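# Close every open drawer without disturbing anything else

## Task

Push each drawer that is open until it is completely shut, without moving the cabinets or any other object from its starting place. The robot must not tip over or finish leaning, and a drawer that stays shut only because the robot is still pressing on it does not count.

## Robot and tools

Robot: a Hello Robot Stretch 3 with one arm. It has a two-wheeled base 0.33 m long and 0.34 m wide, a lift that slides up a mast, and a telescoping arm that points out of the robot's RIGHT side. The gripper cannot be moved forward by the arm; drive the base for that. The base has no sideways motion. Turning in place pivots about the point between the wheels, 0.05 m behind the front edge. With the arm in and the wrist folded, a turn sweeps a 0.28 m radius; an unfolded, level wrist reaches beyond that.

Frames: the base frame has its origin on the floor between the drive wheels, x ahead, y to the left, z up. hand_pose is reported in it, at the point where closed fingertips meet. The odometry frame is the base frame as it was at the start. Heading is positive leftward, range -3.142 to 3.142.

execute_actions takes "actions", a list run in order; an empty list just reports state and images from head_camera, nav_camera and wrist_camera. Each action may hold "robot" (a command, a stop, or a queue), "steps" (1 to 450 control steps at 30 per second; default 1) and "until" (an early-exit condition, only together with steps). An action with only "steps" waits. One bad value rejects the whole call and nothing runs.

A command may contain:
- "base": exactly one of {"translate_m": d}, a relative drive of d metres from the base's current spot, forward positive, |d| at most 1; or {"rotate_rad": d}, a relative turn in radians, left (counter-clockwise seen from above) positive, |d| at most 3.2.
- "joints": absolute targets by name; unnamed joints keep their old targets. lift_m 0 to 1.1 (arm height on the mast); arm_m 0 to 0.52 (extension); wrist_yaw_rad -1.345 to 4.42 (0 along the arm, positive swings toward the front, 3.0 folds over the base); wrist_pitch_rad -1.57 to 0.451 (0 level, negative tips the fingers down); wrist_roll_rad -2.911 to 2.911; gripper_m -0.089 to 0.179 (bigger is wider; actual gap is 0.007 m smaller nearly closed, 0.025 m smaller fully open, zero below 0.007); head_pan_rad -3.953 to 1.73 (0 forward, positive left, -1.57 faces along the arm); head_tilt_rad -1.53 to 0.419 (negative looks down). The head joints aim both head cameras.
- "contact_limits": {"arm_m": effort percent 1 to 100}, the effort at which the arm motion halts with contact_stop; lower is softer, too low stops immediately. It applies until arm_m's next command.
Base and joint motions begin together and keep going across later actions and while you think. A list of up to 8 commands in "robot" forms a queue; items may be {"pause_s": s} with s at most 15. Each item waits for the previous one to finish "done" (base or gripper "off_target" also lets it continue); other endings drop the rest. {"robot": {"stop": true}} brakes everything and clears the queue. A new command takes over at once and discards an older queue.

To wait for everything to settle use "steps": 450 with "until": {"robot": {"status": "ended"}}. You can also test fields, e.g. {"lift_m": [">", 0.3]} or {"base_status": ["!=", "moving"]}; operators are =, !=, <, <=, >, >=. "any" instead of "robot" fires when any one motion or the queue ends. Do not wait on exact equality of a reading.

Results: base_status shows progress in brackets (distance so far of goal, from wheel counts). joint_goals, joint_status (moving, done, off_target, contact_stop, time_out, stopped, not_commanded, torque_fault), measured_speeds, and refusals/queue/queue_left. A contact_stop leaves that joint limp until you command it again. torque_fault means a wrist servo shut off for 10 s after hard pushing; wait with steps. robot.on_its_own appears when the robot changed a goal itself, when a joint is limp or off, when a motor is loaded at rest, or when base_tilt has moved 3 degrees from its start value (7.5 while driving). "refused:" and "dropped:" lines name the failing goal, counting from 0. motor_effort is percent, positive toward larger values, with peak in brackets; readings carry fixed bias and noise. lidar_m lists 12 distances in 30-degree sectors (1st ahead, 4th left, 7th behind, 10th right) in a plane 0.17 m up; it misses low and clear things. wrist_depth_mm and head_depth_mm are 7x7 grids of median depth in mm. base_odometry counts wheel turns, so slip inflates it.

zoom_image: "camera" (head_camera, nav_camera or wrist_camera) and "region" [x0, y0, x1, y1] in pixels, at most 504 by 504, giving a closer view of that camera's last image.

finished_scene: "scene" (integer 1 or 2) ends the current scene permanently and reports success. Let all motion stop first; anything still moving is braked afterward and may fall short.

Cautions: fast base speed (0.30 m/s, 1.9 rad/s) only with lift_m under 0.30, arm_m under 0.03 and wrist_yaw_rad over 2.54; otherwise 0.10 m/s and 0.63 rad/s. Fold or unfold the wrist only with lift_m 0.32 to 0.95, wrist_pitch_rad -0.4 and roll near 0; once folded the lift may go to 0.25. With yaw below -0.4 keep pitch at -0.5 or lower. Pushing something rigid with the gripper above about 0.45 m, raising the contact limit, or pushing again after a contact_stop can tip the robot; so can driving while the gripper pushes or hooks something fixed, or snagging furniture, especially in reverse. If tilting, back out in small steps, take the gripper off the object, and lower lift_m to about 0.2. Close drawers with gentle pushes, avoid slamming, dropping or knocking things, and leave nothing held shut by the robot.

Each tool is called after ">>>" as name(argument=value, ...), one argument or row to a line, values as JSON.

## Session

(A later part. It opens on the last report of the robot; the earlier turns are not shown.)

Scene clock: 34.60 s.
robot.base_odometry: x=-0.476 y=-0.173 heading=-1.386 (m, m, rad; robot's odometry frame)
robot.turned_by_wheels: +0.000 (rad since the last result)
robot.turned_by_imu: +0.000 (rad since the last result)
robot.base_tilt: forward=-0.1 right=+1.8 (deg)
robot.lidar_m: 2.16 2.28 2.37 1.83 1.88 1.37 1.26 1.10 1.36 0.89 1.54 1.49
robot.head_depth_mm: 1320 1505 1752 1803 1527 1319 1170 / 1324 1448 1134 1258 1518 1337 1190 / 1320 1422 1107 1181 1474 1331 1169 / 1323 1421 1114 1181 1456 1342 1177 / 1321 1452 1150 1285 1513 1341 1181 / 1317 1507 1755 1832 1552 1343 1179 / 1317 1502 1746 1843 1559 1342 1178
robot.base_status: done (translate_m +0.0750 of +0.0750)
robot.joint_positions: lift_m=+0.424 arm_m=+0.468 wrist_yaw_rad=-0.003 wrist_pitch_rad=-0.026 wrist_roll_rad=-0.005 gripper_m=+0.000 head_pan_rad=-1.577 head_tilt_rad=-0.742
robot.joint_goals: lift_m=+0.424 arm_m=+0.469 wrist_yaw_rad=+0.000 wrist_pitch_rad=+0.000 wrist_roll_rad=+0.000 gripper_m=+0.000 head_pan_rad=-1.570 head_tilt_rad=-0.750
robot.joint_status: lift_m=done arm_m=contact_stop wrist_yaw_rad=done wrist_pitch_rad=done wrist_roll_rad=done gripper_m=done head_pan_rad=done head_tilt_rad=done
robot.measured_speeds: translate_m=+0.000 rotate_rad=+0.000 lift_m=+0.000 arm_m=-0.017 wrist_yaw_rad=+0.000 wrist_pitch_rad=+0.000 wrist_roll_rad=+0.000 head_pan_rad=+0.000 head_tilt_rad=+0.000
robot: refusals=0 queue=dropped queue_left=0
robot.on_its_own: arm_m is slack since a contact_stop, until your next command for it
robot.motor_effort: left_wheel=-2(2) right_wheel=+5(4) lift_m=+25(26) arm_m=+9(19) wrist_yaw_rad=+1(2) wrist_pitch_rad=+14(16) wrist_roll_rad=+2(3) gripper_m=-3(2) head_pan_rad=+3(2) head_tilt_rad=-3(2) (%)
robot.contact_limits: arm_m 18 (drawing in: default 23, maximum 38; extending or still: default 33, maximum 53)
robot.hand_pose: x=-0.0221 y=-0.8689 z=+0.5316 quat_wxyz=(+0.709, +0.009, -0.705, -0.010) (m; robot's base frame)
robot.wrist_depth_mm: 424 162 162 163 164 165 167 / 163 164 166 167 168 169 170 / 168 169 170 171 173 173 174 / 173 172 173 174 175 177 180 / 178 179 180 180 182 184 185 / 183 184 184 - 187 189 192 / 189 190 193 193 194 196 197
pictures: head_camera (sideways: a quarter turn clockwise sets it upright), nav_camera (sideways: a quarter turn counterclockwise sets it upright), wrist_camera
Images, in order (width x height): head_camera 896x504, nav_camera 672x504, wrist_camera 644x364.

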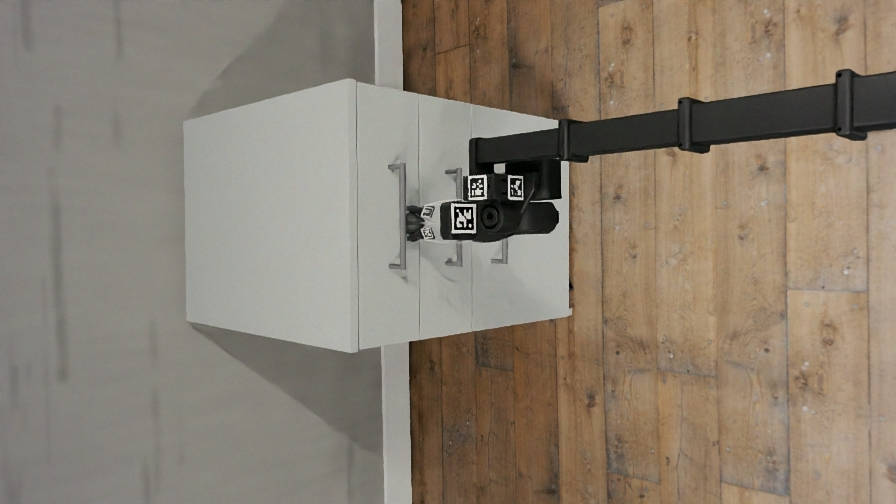

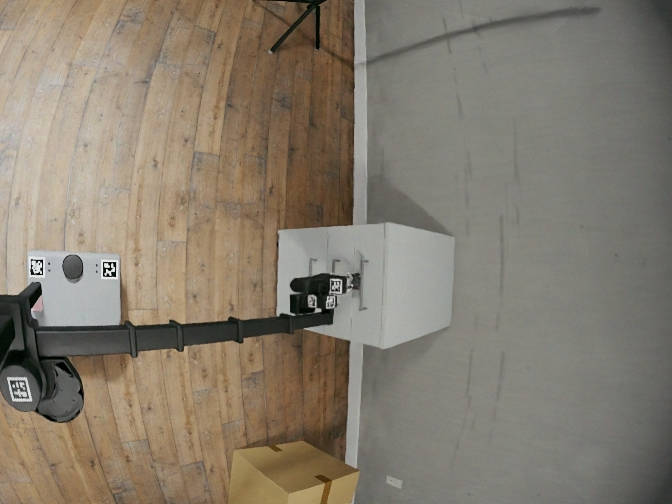

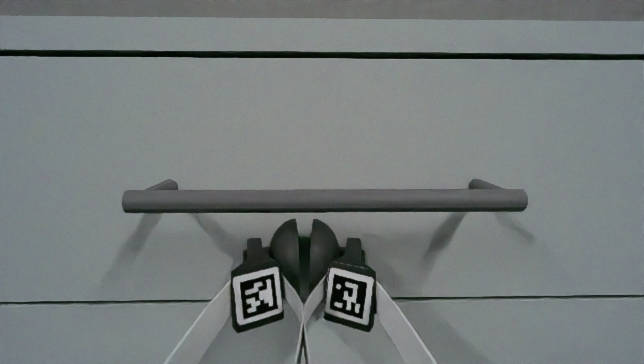

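>>> execute_actions(
  actions=[
    {"robot": {"joints": {"arm_m": 0.0}}, "steps": 450, "until": {"robot": {"arm_m": ["<", 0.36]}}},
  ],
)

>>> execute_actions(
  actions=[
    {"robot": {"base": {"rotate_rad": 2.2}, "joints": {"wrist_pitch_rad": -0.4, "wrist_yaw_rad": 3.0, "lift_m": 0.33, "head_pan_rad": 0.0, "head_tilt_rad": -0.6}}, "steps": 450, "until": {"robot": {"wrist_yaw_rad": [">", 2.9], "arm_m": ["<", 0.02]}}},
    {"robot": {"joints": {"lift_m": 0.27}}, "steps": 450, "until": {"robot": {"status": "ended"}}},
  ],
)

Scene clock: 37.63 s.
robot.base_odometry: x=-0.476 y=-0.173 heading=-1.386 (m, m, rad; robot's odometry frame)
robot.turned_by_wheels: +0.000 (rad since the last result)
robot.turned_by_imu: +0.000 (rad since the last result)
robot.base_tilt: forward=-0.1 right=+1.8 (deg)
robot.lidar_m: 2.17 2.27 2.37 1.84 1.87 1.37 1.26 1.10 1.36 0.89 1.54 1.49
robot.head_depth_mm: 1319 1509 1744 1803 1524 1320 1167 / 1320 1454 1140 1280 1502 1346 1180 / 1319 1426 1108 1210 - 1329 1168 / 1324 1420 1109 1211 1453 1335 1176 / 1323 1446 1154 1284 1513 1336 1178 / 1324 1507 1757 1846 1545 1342 1178 / 1323 1501 1751 1847 1553 1347 1185
robot.base_status: done (translate_m +0.0750 of +0.0750)
robot.joint_positions: lift_m=+0.424 arm_m=+0.358 wrist_yaw_rad=-0.001 wrist_pitch_rad=-0.023 wrist_roll_rad=-0.005 gripper_m=+0.000 head_pan_rad=-1.577 head_tilt_rad=-0.742
robot.joint_goals: lift_m=+0.424 arm_m=+0.000 wrist_yaw_rad=+0.000 wrist_pitch_rad=+0.000 wrist_roll_rad=+0.000 gripper_m=+0.000 head_pan_rad=-1.570 head_tilt_rad=-0.750
robot.joint_status: lift_m=done arm_m=moving wrist_yaw_rad=done wrist_pitch_rad=done wrist_roll_rad=done gripper_m=done head_pan_rad=done head_tilt_rad=done
robot.measured_speeds: translate_m=+0.000 rotate_rad=+0.000 lift_m=+0.000 arm_m=-0.140 wrist_yaw_rad=+0.000 wrist_pitch_rad=+0.000 wrist_roll_rad=+0.000 head_pan_rad=+0.000 head_tilt_rad=+0.000
robot: refusals=0 queue=running queue_left=0
robot.motor_effort: left_wheel=+0(1) right_wheel=-1(3) lift_m=+25(25) arm_m=-1(10) wrist_yaw_rad=+0(1) wrist_pitch_rad=+12(13) wrist_roll_rad=+3(2) gripper_m=-2(2) head_pan_rad=+3(3) head_tilt_rad=-2(3) (%)
robot.hand_pose: x=-0.0217 y=-0.7585 z=+0.5325 quat_wxyz=(+0.709, +0.008, -0.705, -0.009) (m; robot's base frame)
robot.wrist_depth_mm: 786 809 810 838 835 842 849 / 813 269 271 273 273 277 872 / 833 275 278 279 281 282 899 / 848 284 286 288 289 290 908 / 877 292 293 293 299 302 938 / 912 300 302 - 307 309 960 / 900 312 314 314 318 321 935
pictures: head_camera (sideways: a quarter turn clockwise sets it upright), nav_camera (sideways: a quarter turn counterclockwise sets it upright), wrist_camera
Images, in order (width x height): head_camera 896x504, nav_camera 672x504, wrist_camera 644x364.

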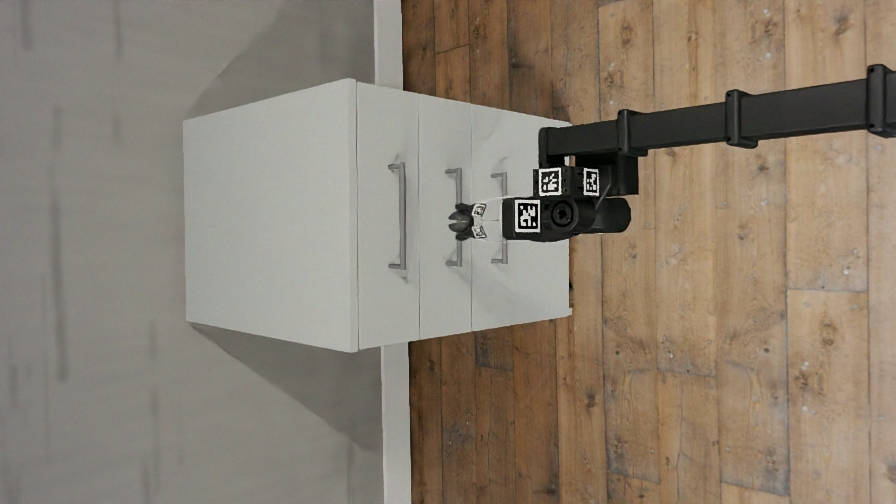

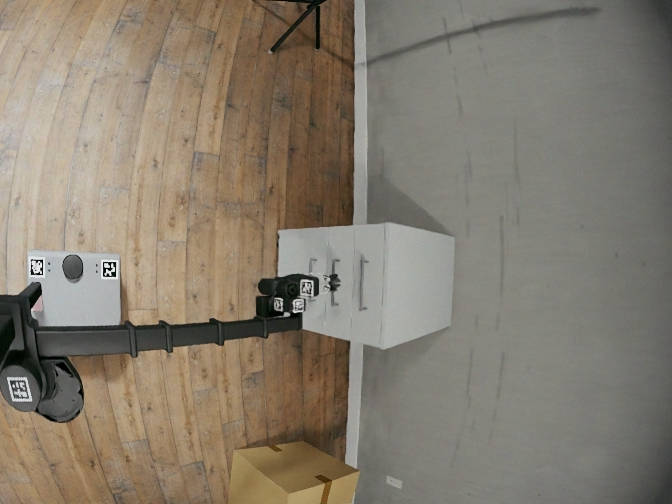

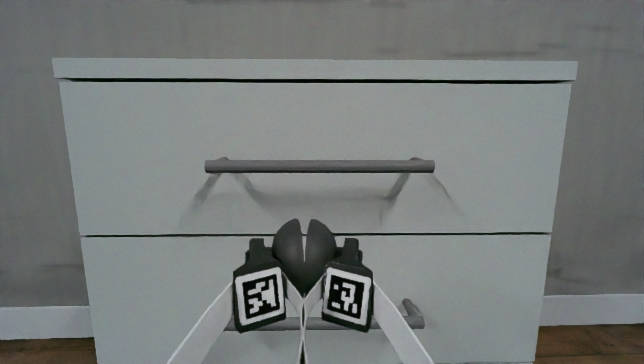

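Scene clock: 41.90 s.
robot.base_odometry: x=-0.476 y=-0.173 heading=+0.814 (m, m, rad; robot's odometry frame)
robot.turned_by_wheels: +2.200 (rad since the last result)
robot.turned_by_imu: +2.205 (rad since the last result)
robot.base_tilt: forward=+0.0 right=+1.8 (deg)
robot.lidar_m: 1.93 1.32 1.26 1.10 0.90 0.89 1.59 1.58 2.16 2.28 2.33 1.83
robot.head_depth_mm: 1722 1665 1951 2062 1701 1434 1231 / 1746 1783 2106 2144 1715 1432 1232 / 1774 1931 2273 2143 1724 1435 1231 / 2468 2779 2834 2154 1719 1443 1241 / 2659 3019 2882 2153 1723 1451 1243 / 2535 2767 2858 2161 1735 1450 1247 / 2313 2510 2632 2175 1741 1455 1241
robot.base_status: done (rotate_rad +2.2000 of +2.2000)
robot.joint_positions: lift_m=+0.270 arm_m=+0.000 wrist_yaw_rad=+2.998 wrist_pitch_rad=-0.414 wrist_roll_rad=-0.003 gripper_m=+0.000 head_pan_rad=-0.007 head_tilt_rad=-0.606
robot.joint_goals: lift_m=+0.270 arm_m=+0.000 wrist_yaw_rad=+3.000 wrist_pitch_rad=-0.400 wrist_roll_rad=+0.000 gripper_m=+0.000 head_pan_rad=+0.000 head_tilt_rad=-0.600
robot.joint_status: lift_m=done arm_m=done wrist_yaw_rad=done wrist_pitch_rad=done wrist_roll_rad=done gripper_m=done head_pan_rad=done head_tilt_rad=done
robot.measured_speeds: translate_m=+0.000 rotate_rad=+0.000 lift_m=+0.000 arm_m=+0.000 wrist_yaw_rad=+0.000 wrist_pitch_rad=+0.000 wrist_roll_rad=+0.000 head_pan_rad=+0.000 head_tilt_rad=+0.000
robot: refusals=0 queue=done queue_left=0
robot.motor_effort: left_wheel=-1(7) right_wheel=+0(7) lift_m=+15(21) arm_m=-2(1) wrist_yaw_rad=+1(3) wrist_pitch_rad=+8(11) wrist_roll_rad=+2(2) gripper_m=-2(1) head_pan_rad=+4(45) head_tilt_rad=+1(12) (%)
robot.hand_pose: x=+0.0109 y=+0.0773 z=+0.2838 quat_wxyz=(+0.195, +0.699, +0.096, +0.681) (m; robot's base frame)
robot.wrist_depth_mm: - - - - - - - / - - - - - - - / 933 - 965 959 977 978 - / 718 - 737 744 743 750 760 / 590 586 597 625 603 611 612 / 497 494 - - 508 507 509 / 450 - - - 436 438 442
pictures: head_camera (sideways: a quarter turn clockwise sets it upright), nav_camera (sideways: a quarter turn counterclockwise sets it upright), wrist_camera
Images, in order (width x height): head_camera 896x504, nav_camera 672x504, wrist_camera 644x364.

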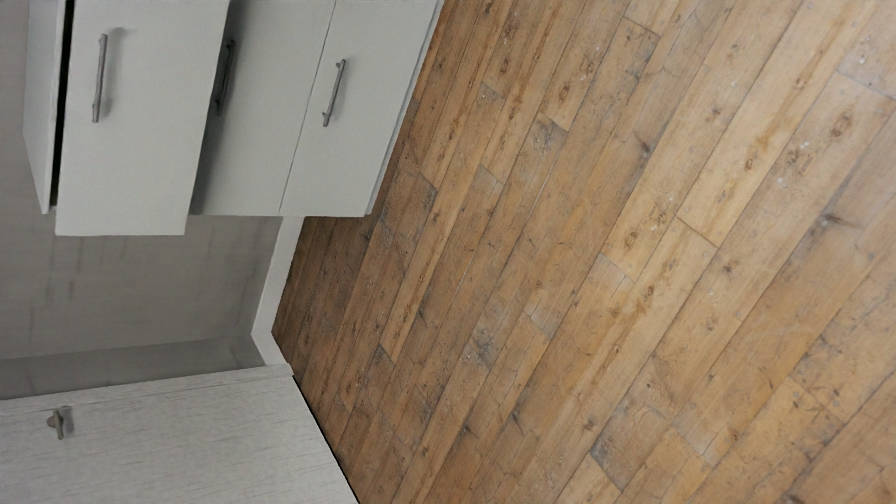

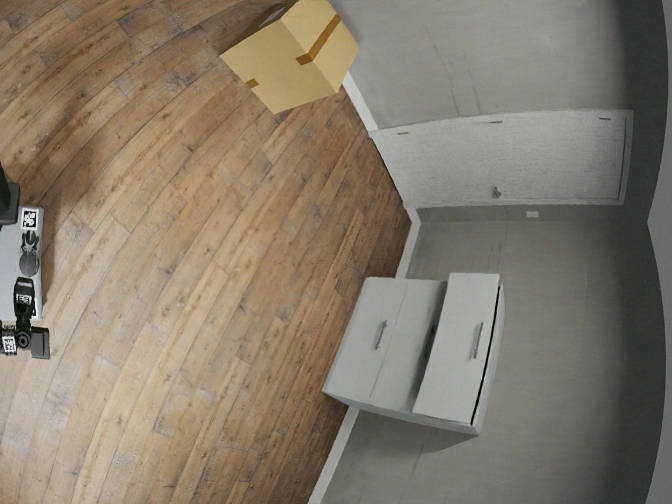

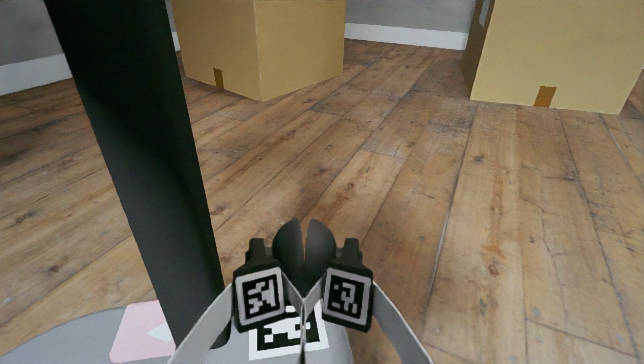

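>>> execute_actions(
  actions=[
    {"robot": {"base": {"translate_m": 1.0}, "joints": {"head_pan_rad": -1.57, "head_tilt_rad": -0.5}}, "steps": 450, "until": {"robot": {"translate_m": [">", 0.5]}}},
    {"robot": {"base": {"translate_m": 0.785}}, "steps": 450, "until": {"robot": {"base_status": ["!=", "moving"]}}},
    {"robot": {"base": {"rotate_rad": 0.945}, "joints": {"lift_m": 0.63}}, "steps": 450, "until": {"robot": {"lift_m": [">", 0.33]}}},
    {"robot": {"joints": {"wrist_yaw_rad": 0.0}}, "steps": 450, "until": {"robot": {"wrist_yaw_rad": ["<", 1.0]}}},
    {"robot": {"joints": {"wrist_pitch_rad": 0.0, "arm_m": 0.15}}, "steps": 450, "until": {"robot": {"status": "ended"}}},
  ],
)

Scene clock: 58.57 s.
robot.base_odometry: x=+0.410 y=+0.765 heading=+1.759 (m, m, rad; robot's odometry frame)
robot.turned_by_wheels: +0.945 (rad since the last result)
robot.turned_by_imu: +0.948 (rad since the last result)
robot.base_tilt: forward=-0.1 right=+1.8 (deg)
robot.lidar_m: 1.37 0.86 0.84 1.68 2.01 2.74 2.67 1.77 0.79 0.76 0.79 1.44
robot.head_depth_mm: 1041 1108 815 718 812 1102 1238 / 1042 1109 821 718 812 1098 - / 1041 1110 826 719 815 1087 - / 1042 1109 828 721 817 1105 1247 / 1044 1114 832 722 818 1110 1251 / 1046 1116 837 723 820 1107 1253 / 1045 1113 843 723 820 1113 1284
robot.base_status: done (rotate_rad +0.9450 of +0.9450)
robot.joint_positions: lift_m=+0.630 arm_m=+0.150 wrist_yaw_rad=+0.001 wrist_pitch_rad=-0.025 wrist_roll_rad=-0.003 gripper_m=+0.000 head_pan_rad=-1.563 head_tilt_rad=-0.507
robot.joint_goals: lift_m=+0.630 arm_m=+0.150 wrist_yaw_rad=+0.000 wrist_pitch_rad=+0.000 wrist_roll_rad=+0.000 gripper_m=+0.000 head_pan_rad=-1.570 head_tilt_rad=-0.500
robot.joint_status: lift_m=done arm_m=done wrist_yaw_rad=done wrist_pitch_rad=done wrist_roll_rad=done gripper_m=done head_pan_rad=done head_tilt_rad=done
robot.measured_speeds: translate_m=+0.000 rotate_rad=+0.000 lift_m=+0.000 arm_m=+0.000 wrist_yaw_rad=+0.000 wrist_pitch_rad=+0.000 wrist_roll_rad=+0.000 head_pan_rad=+0.000 head_tilt_rad=+0.000
robot: refusals=0 queue=done queue_left=0
robot.motor_effort: left_wheel=-1(8) right_wheel=-1(9) lift_m=+26(28) arm_m=+4(4) wrist_yaw_rad=-2(2) wrist_pitch_rad=+13(15) wrist_roll_rad=+2(2) gripper_m=-2(0) head_pan_rad=-4(45) head_tilt_rad=+3(10) (%)
robot.hand_pose: x=-0.0211 y=-0.5503 z=+0.7380 quat_wxyz=(+0.708, +0.009, -0.706, -0.008) (m; robot's base frame)
robot.wrist_depth_mm: 234 237 239 241 243 247 250 / 239 243 246 249 251 253 257 / 246 250 253 255 257 262 264 / 253 257 259 263 266 270 273 / 260 264 267 269 274 279 280 / 378 385 381 - 398 403 409 / 387 394 401 406 411 413 419
pictures: head_camera (sideways: a quarter turn clockwise sets it upright), nav_camera (sideways: a quarter turn counterclockwise sets it upright), wrist_camera
Images, in order (width x height): head_camera 896x504, nav_camera 672x504, wrist_camera 644x364.

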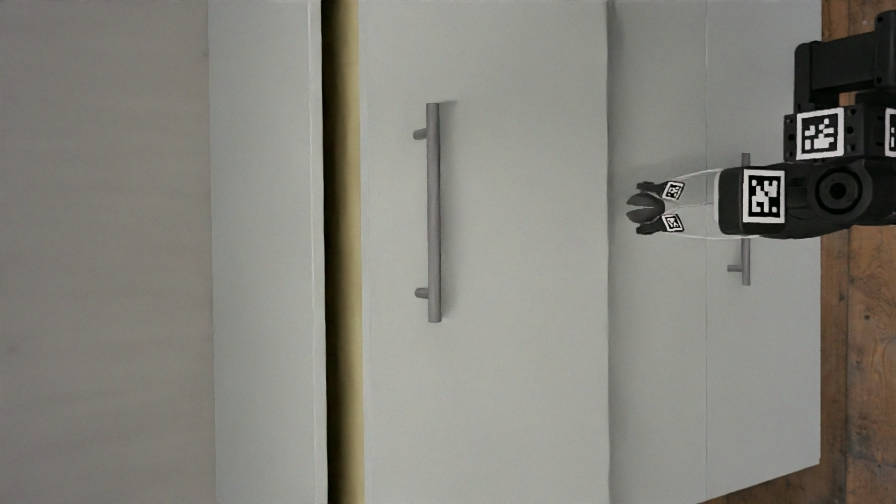

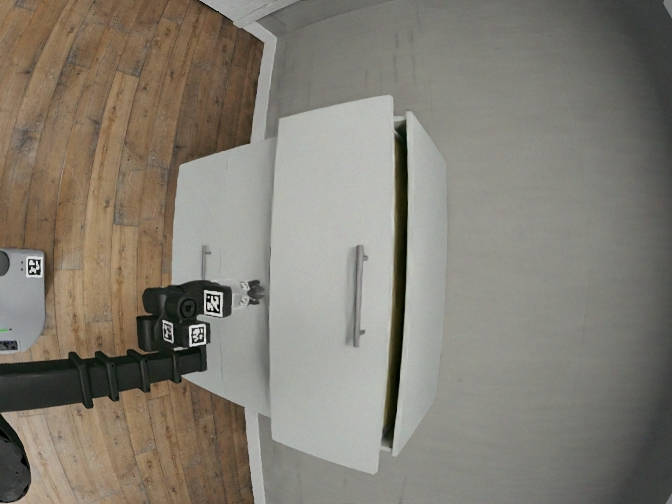

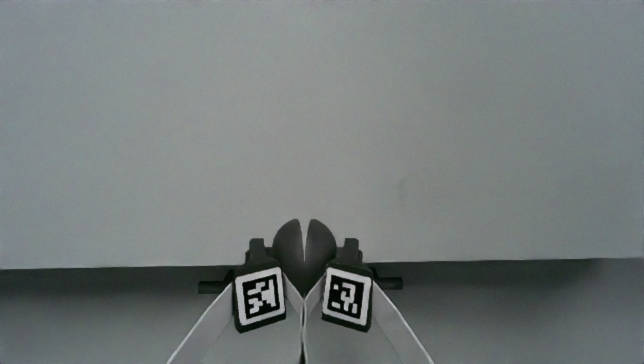

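>>> execute_actions(
  actions=[
    {"robot": [{"joints": {"arm_m": 0.232}, "contact_limits": {"arm_m": 18}}, {"joints": {"arm_m": 0.335}, "contact_limits": {"arm_m": 18}}], "steps": 450, "until": {"robot": {"status": "ended"}}},
  ],
)

Scene clock: 61.10 s.
robot.base_odometry: x=+0.410 y=+0.765 heading=+1.759 (m, m, rad; robot's odometry frame)
robot.turned_by_wheels: +0.000 (rad since the last result)
robot.turned_by_imu: -0.004 (rad since the last result)
robot.base_tilt: forward=-0.1 right=+1.8 (deg)
robot.lidar_m: 1.37 0.86 0.84 1.68 2.00 2.73 2.67 1.77 0.79 0.76 0.78 1.44
robot.head_depth_mm: 1037 1111 767 724 820 1103 1244 / 1041 1107 823 725 820 1058 1244 / 1042 1108 825 727 810 - 1247 / 1045 1113 831 727 823 1109 1251 / 1042 1115 836 729 826 1112 1251 / 1043 1116 838 729 828 1113 1253 / 1046 1117 844 731 826 1116 1281
robot.base_status: done (rotate_rad +0.9449 of +0.9450)
robot.joint_positions: lift_m=+0.630 arm_m=+0.240 wrist_yaw_rad=+0.006 wrist_pitch_rad=-0.028 wrist_roll_rad=-0.003 gripper_m=+0.000 head_pan_rad=-1.563 head_tilt_rad=-0.507
robot.joint_goals: lift_m=+0.630 arm_m=+0.240 wrist_yaw_rad=+0.000 wrist_pitch_rad=+0.000 wrist_roll_rad=+0.000 gripper_m=+0.000 head_pan_rad=-1.570 head_tilt_rad=-0.500
robot.joint_status: lift_m=done arm_m=contact_stop wrist_yaw_rad=done wrist_pitch_rad=done wrist_roll_rad=done gripper_m=done head_pan_rad=done head_tilt_rad=done
robot.measured_speeds: translate_m=+0.000 rotate_rad=-0.002 lift_m=+0.000 arm_m=-0.006 wrist_yaw_rad=+0.080 wrist_pitch_rad=+0.024 wrist_roll_rad=+0.000 head_pan_rad=+0.000 head_tilt_rad=+0.000
robot: refusals=0 queue=dropped queue_left=0
robot.on_its_own: arm_m is slack since a contact_stop, until your next command for it (your +0.335 is given up)
robot.motor_effort: left_wheel=-2(2) right_wheel=+2(3) lift_m=+25(26) arm_m=+5(18) wrist_yaw_rad=-5(5) wrist_pitch_rad=+14(15) wrist_roll_rad=+1(2) gripper_m=-2(3) head_pan_rad=-4(5) head_tilt_rad=+2(3) (%)
robot.contact_limits: arm_m 18 (drawing in: default 23, maximum 38; extending or still: default 33, maximum 53)
robot.hand_pose: x=-0.0200 y=-0.6407 z=+0.7373 quat_wxyz=(+0.708, +0.012, -0.706, -0.008) (m; robot's base frame)
robot.wrist_depth_mm: 157 159 160 162 164 166 168 / 162 163 165 167 169 171 172 / 167 168 170 172 174 176 178 / 171 173 175 177 179 181 183 / 176 178 180 182 184 187 189 / 182 183 185 - 190 193 194 / 296 262 263 304 310 314 316
pictures: head_camera (sideways: a quarter turn clockwise sets it upright), nav_camera (sideways: a quarter turn counterclockwise sets it upright), wrist_camera
Images, in order (width x height): head_camera 896x504, nav_camera 672x504, wrist_camera 644x364.

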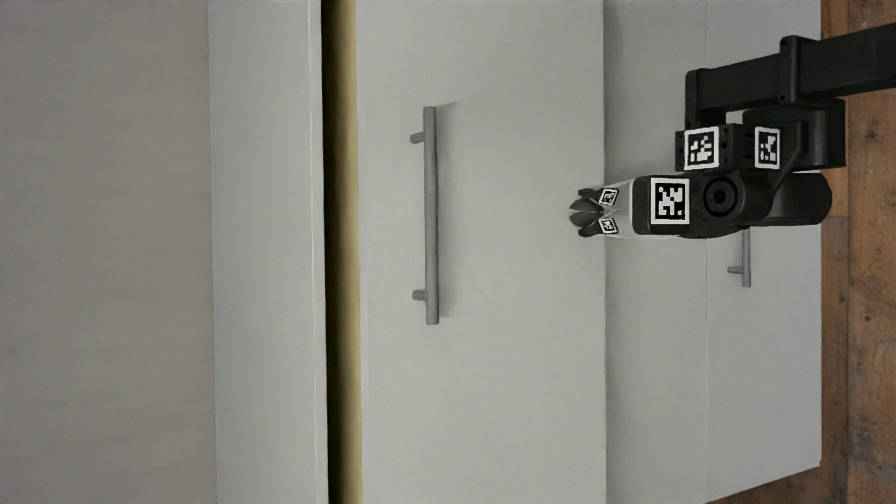

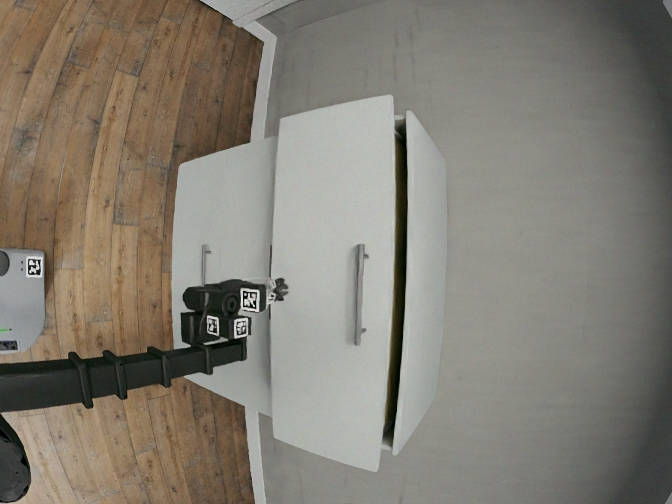

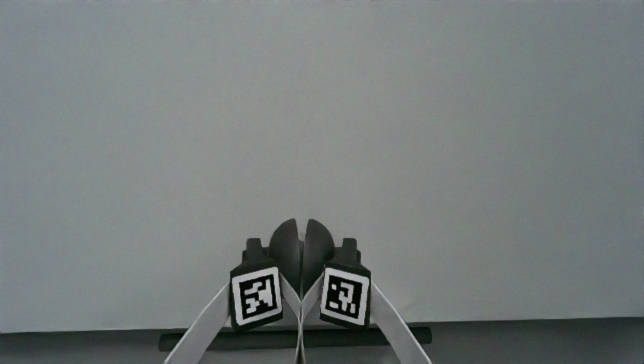

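>>> execute_actions(
  actions=[
    {"robot": {"joints": {"arm_m": 0.33}, "contact_limits": {"arm_m": 24}}, "steps": 450, "until": {"robot": {"status": "ended"}}},
  ],
)

Scene clock: 63.13 s.
robot.base_odometry: x=+0.410 y=+0.765 heading=+1.759 (m, m, rad; robot's odometry frame)
robot.turned_by_wheels: +0.000 (rad since the last result)
robot.turned_by_imu: -0.005 (rad since the last result)
robot.base_tilt: forward=-0.1 right=+1.8 (deg)
robot.lidar_m: 1.37 0.86 0.84 1.68 2.00 2.74 2.67 1.79 0.80 0.76 0.78 1.44
robot.head_depth_mm: 1039 1108 770 831 954 1100 1238 / 1040 1111 772 833 939 - 1244 / 1040 1110 775 831 937 - 1248 / 1041 1110 781 834 949 1100 1249 / 1042 1113 780 832 956 1106 1252 / 1041 1112 781 836 961 1107 1254 / 1043 1113 782 832 958 1109 1272
robot.base_status: done (rotate_rad +0.9452 of +0.9450)
robot.joint_positions: lift_m=+0.630 arm_m=+0.330 wrist_yaw_rad=+0.011 wrist_pitch_rad=-0.026 wrist_roll_rad=-0.003 gripper_m=+0.000 head_pan_rad=-1.563 head_tilt_rad=-0.505
robot.joint_goals: lift_m=+0.630 arm_m=+0.330 wrist_yaw_rad=+0.000 wrist_pitch_rad=+0.000 wrist_roll_rad=+0.000 gripper_m=+0.000 head_pan_rad=-1.570 head_tilt_rad=-0.500
robot.joint_status: lift_m=done arm_m=done wrist_yaw_rad=done wrist_pitch_rad=done wrist_roll_rad=done gripper_m=done head_pan_rad=done head_tilt_rad=done
robot.measured_speeds: translate_m=+0.000 rotate_rad=+0.000 lift_m=+0.000 arm_m=+0.000 wrist_yaw_rad=+0.000 wrist_pitch_rad=+0.000 wrist_roll_rad=+0.000 head_pan_rad=+0.000 head_tilt_rad=+0.000
robot: refusals=0 queue=done queue_left=0
robot.motor_effort: left_wheel=+3(5) right_wheel=-7(8) lift_m=+25(25) arm_m=+6(22) wrist_yaw_rad=-7(7) wrist_pitch_rad=+13(19) wrist_roll_rad=+2(2) gripper_m=-3(3) head_pan_rad=-2(3) head_tilt_rad=+2(2) (%)
robot.contact_limits: arm_m 24 (drawing in: default 23, maximum 38; extending or still: default 33, maximum 53)
robot.hand_pose: x=-0.0185 y=-0.7300 z=+0.7378 quat_wxyz=(+0.709, +0.013, -0.706, -0.005) (m; robot's base frame)
robot.wrist_depth_mm: 158 160 161 163 165 166 169 / 163 165 166 168 169 171 173 / 167 168 170 172 174 176 177 / 172 174 176 178 179 181 184 / 177 178 180 182 185 187 189 / 183 184 185 - 191 192 196 / 198 200 204 206 208 211 213
pictures: head_camera (sideways: a quarter turn clockwise sets it upright), nav_camera (sideways: a quarter turn counterclockwise sets it upright), wrist_camera
Images, in order (width x height): head_camera 896x504, nav_camera 672x504, wrist_camera 644x364.

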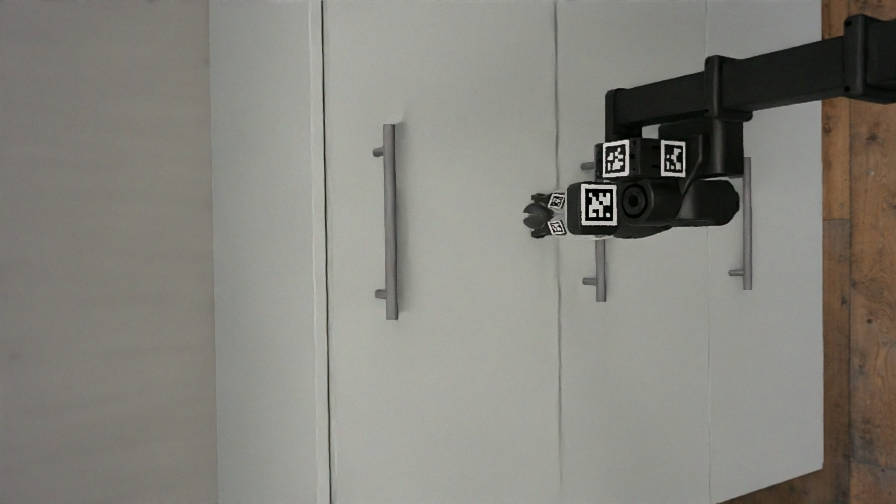

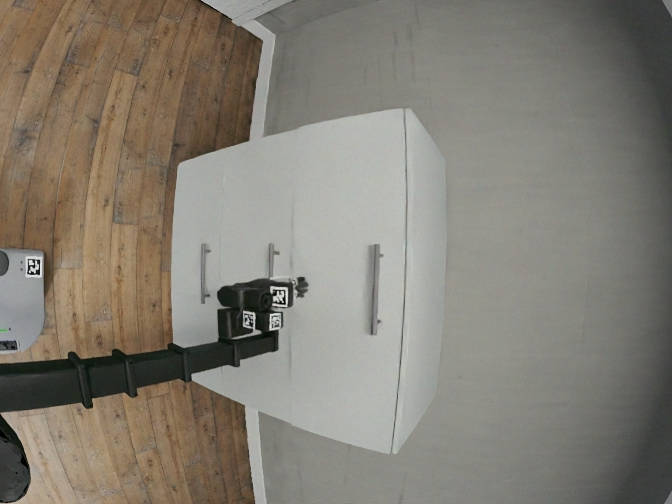

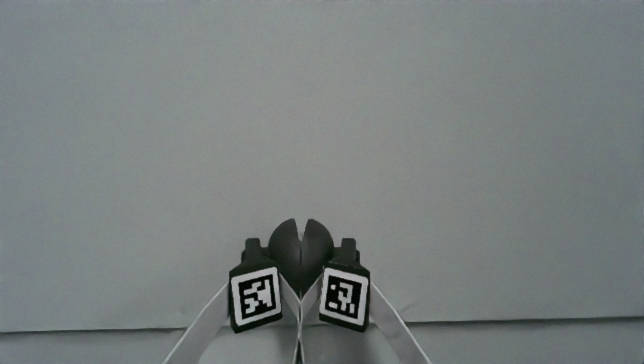

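>>> execute_actions(
  actions=[
    {"robot": {"joints": {"arm_m": 0.348}, "contact_limits": {"arm_m": 25}}, "steps": 450, "until": {"robot": {"status": "ended"}}},
  ],
)

Scene clock: 66.30 s.
robot.base_odometry: x=+0.410 y=+0.765 heading=+1.759 (m, m, rad; robot's odometry frame)
robot.turned_by_wheels: +0.000 (rad since the last result)
robot.turned_by_imu: +0.002 (rad since the last result)
robot.base_tilt: forward=-0.2 right=+1.5 (deg)
robot.lidar_m: 1.37 0.86 0.84 1.68 2.00 2.72 2.67 1.78 0.80 0.76 0.79 1.44
robot.head_depth_mm: 1046 1116 783 848 960 1102 1239 / 1045 1115 789 848 943 - 1248 / 1049 1116 794 851 925 1159 1249 / 1048 1118 798 851 960 1109 1255 / 1050 1119 799 850 962 1110 1260 / 1051 1122 802 851 964 1109 1261 / 1052 1124 801 853 965 1114 1275
robot.base_status: done (rotate_rad +0.9450 of +0.9450)
robot.joint_positions: lift_m=+0.630 arm_m=+0.346 wrist_yaw_rad=+0.012 wrist_pitch_rad=-0.043 wrist_roll_rad=-0.003 gripper_m=+0.000 head_pan_rad=-1.563 head_tilt_rad=-0.505
robot.joint_goals: lift_m=+0.630 arm_m=+0.348 wrist_yaw_rad=+0.000 wrist_pitch_rad=+0.000 wrist_roll_rad=+0.000 gripper_m=+0.000 head_pan_rad=-1.570 head_tilt_rad=-0.500
robot.joint_status: lift_m=done arm_m=done wrist_yaw_rad=done wrist_pitch_rad=done wrist_roll_rad=done gripper_m=done head_pan_rad=done head_tilt_rad=done
robot.measured_speeds: translate_m=+0.000 rotate_rad=+0.000 lift_m=+0.000 arm_m=+0.000 wrist_yaw_rad=+0.000 wrist_pitch_rad=+0.000 wrist_roll_rad=+0.000 head_pan_rad=+0.000 head_tilt_rad=+0.000
robot: refusals=0 queue=done queue_left=0
robot.on_its_own: arm_m is at rest, and its effort (+19) is outside its rest range (-14 to +14)
robot.motor_effort: left_wheel=+0(3) right_wheel=-1(7) lift_m=+25(25) arm_m=+19(20) wrist_yaw_rad=-7(8) wrist_pitch_rad=+23(23) wrist_roll_rad=+1(2) gripper_m=-5(4) head_pan_rad=-4(3) head_tilt_rad=+2(2) (%)
robot.contact_limits: arm_m 25 (drawing in: default 23, maximum 38; extending or still: default 33, maximum 53)
robot.hand_pose: x=-0.0185 y=-0.7463 z=+0.7334 quat_wxyz=(+0.708, +0.020, -0.705, -0.011) (m; robot's base frame)
robot.wrist_depth_mm: 156 157 158 160 162 163 165 / 161 161 163 165 166 168 170 / 165 167 168 170 171 174 175 / 170 172 173 175 177 179 181 / 176 177 178 181 183 185 187 / 181 183 184 187 189 191 193 / 187 189 193 194 196 198 200
pictures: head_camera (sideways: a quarter turn clockwise sets it upright), nav_camera (sideways: a quarter turn counterclockwise sets it upright), wrist_camera
Images, in order (width x height): head_camera 896x504, nav_camera 672x504, wrist_camera 644x364.

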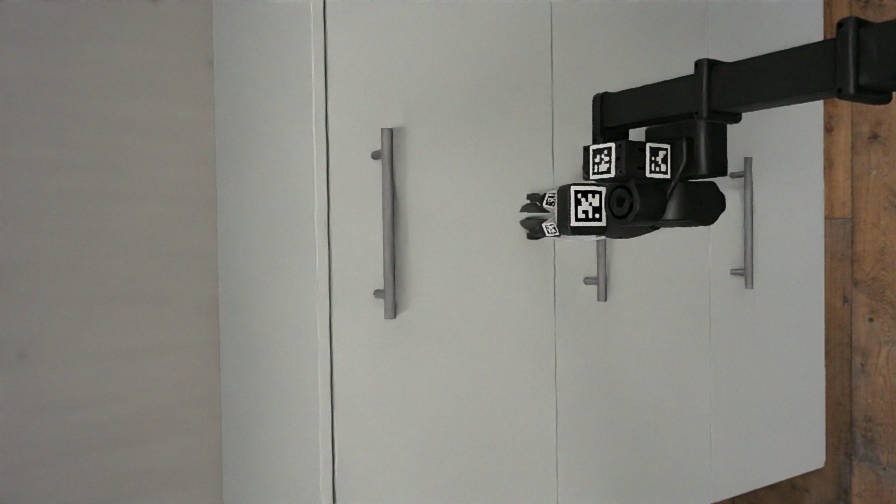

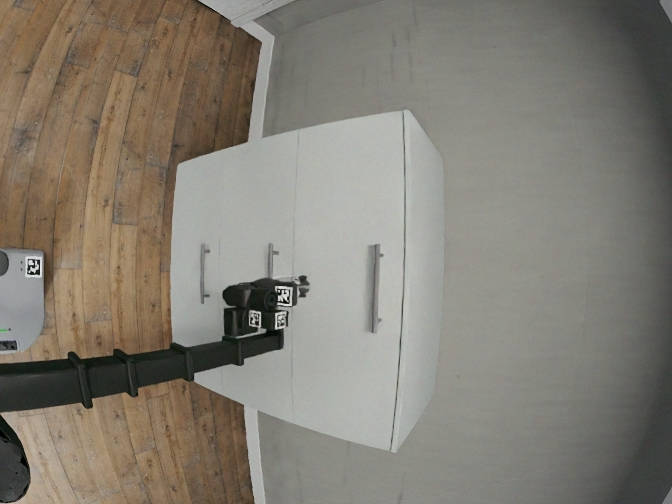

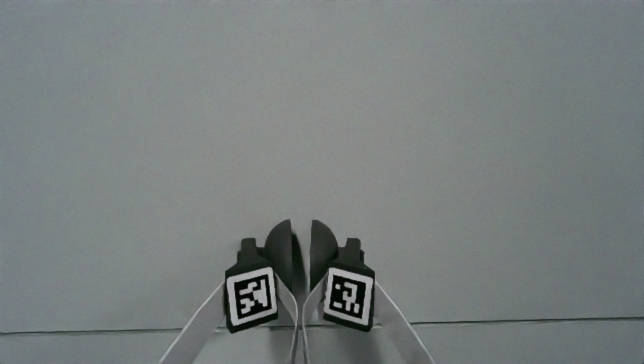

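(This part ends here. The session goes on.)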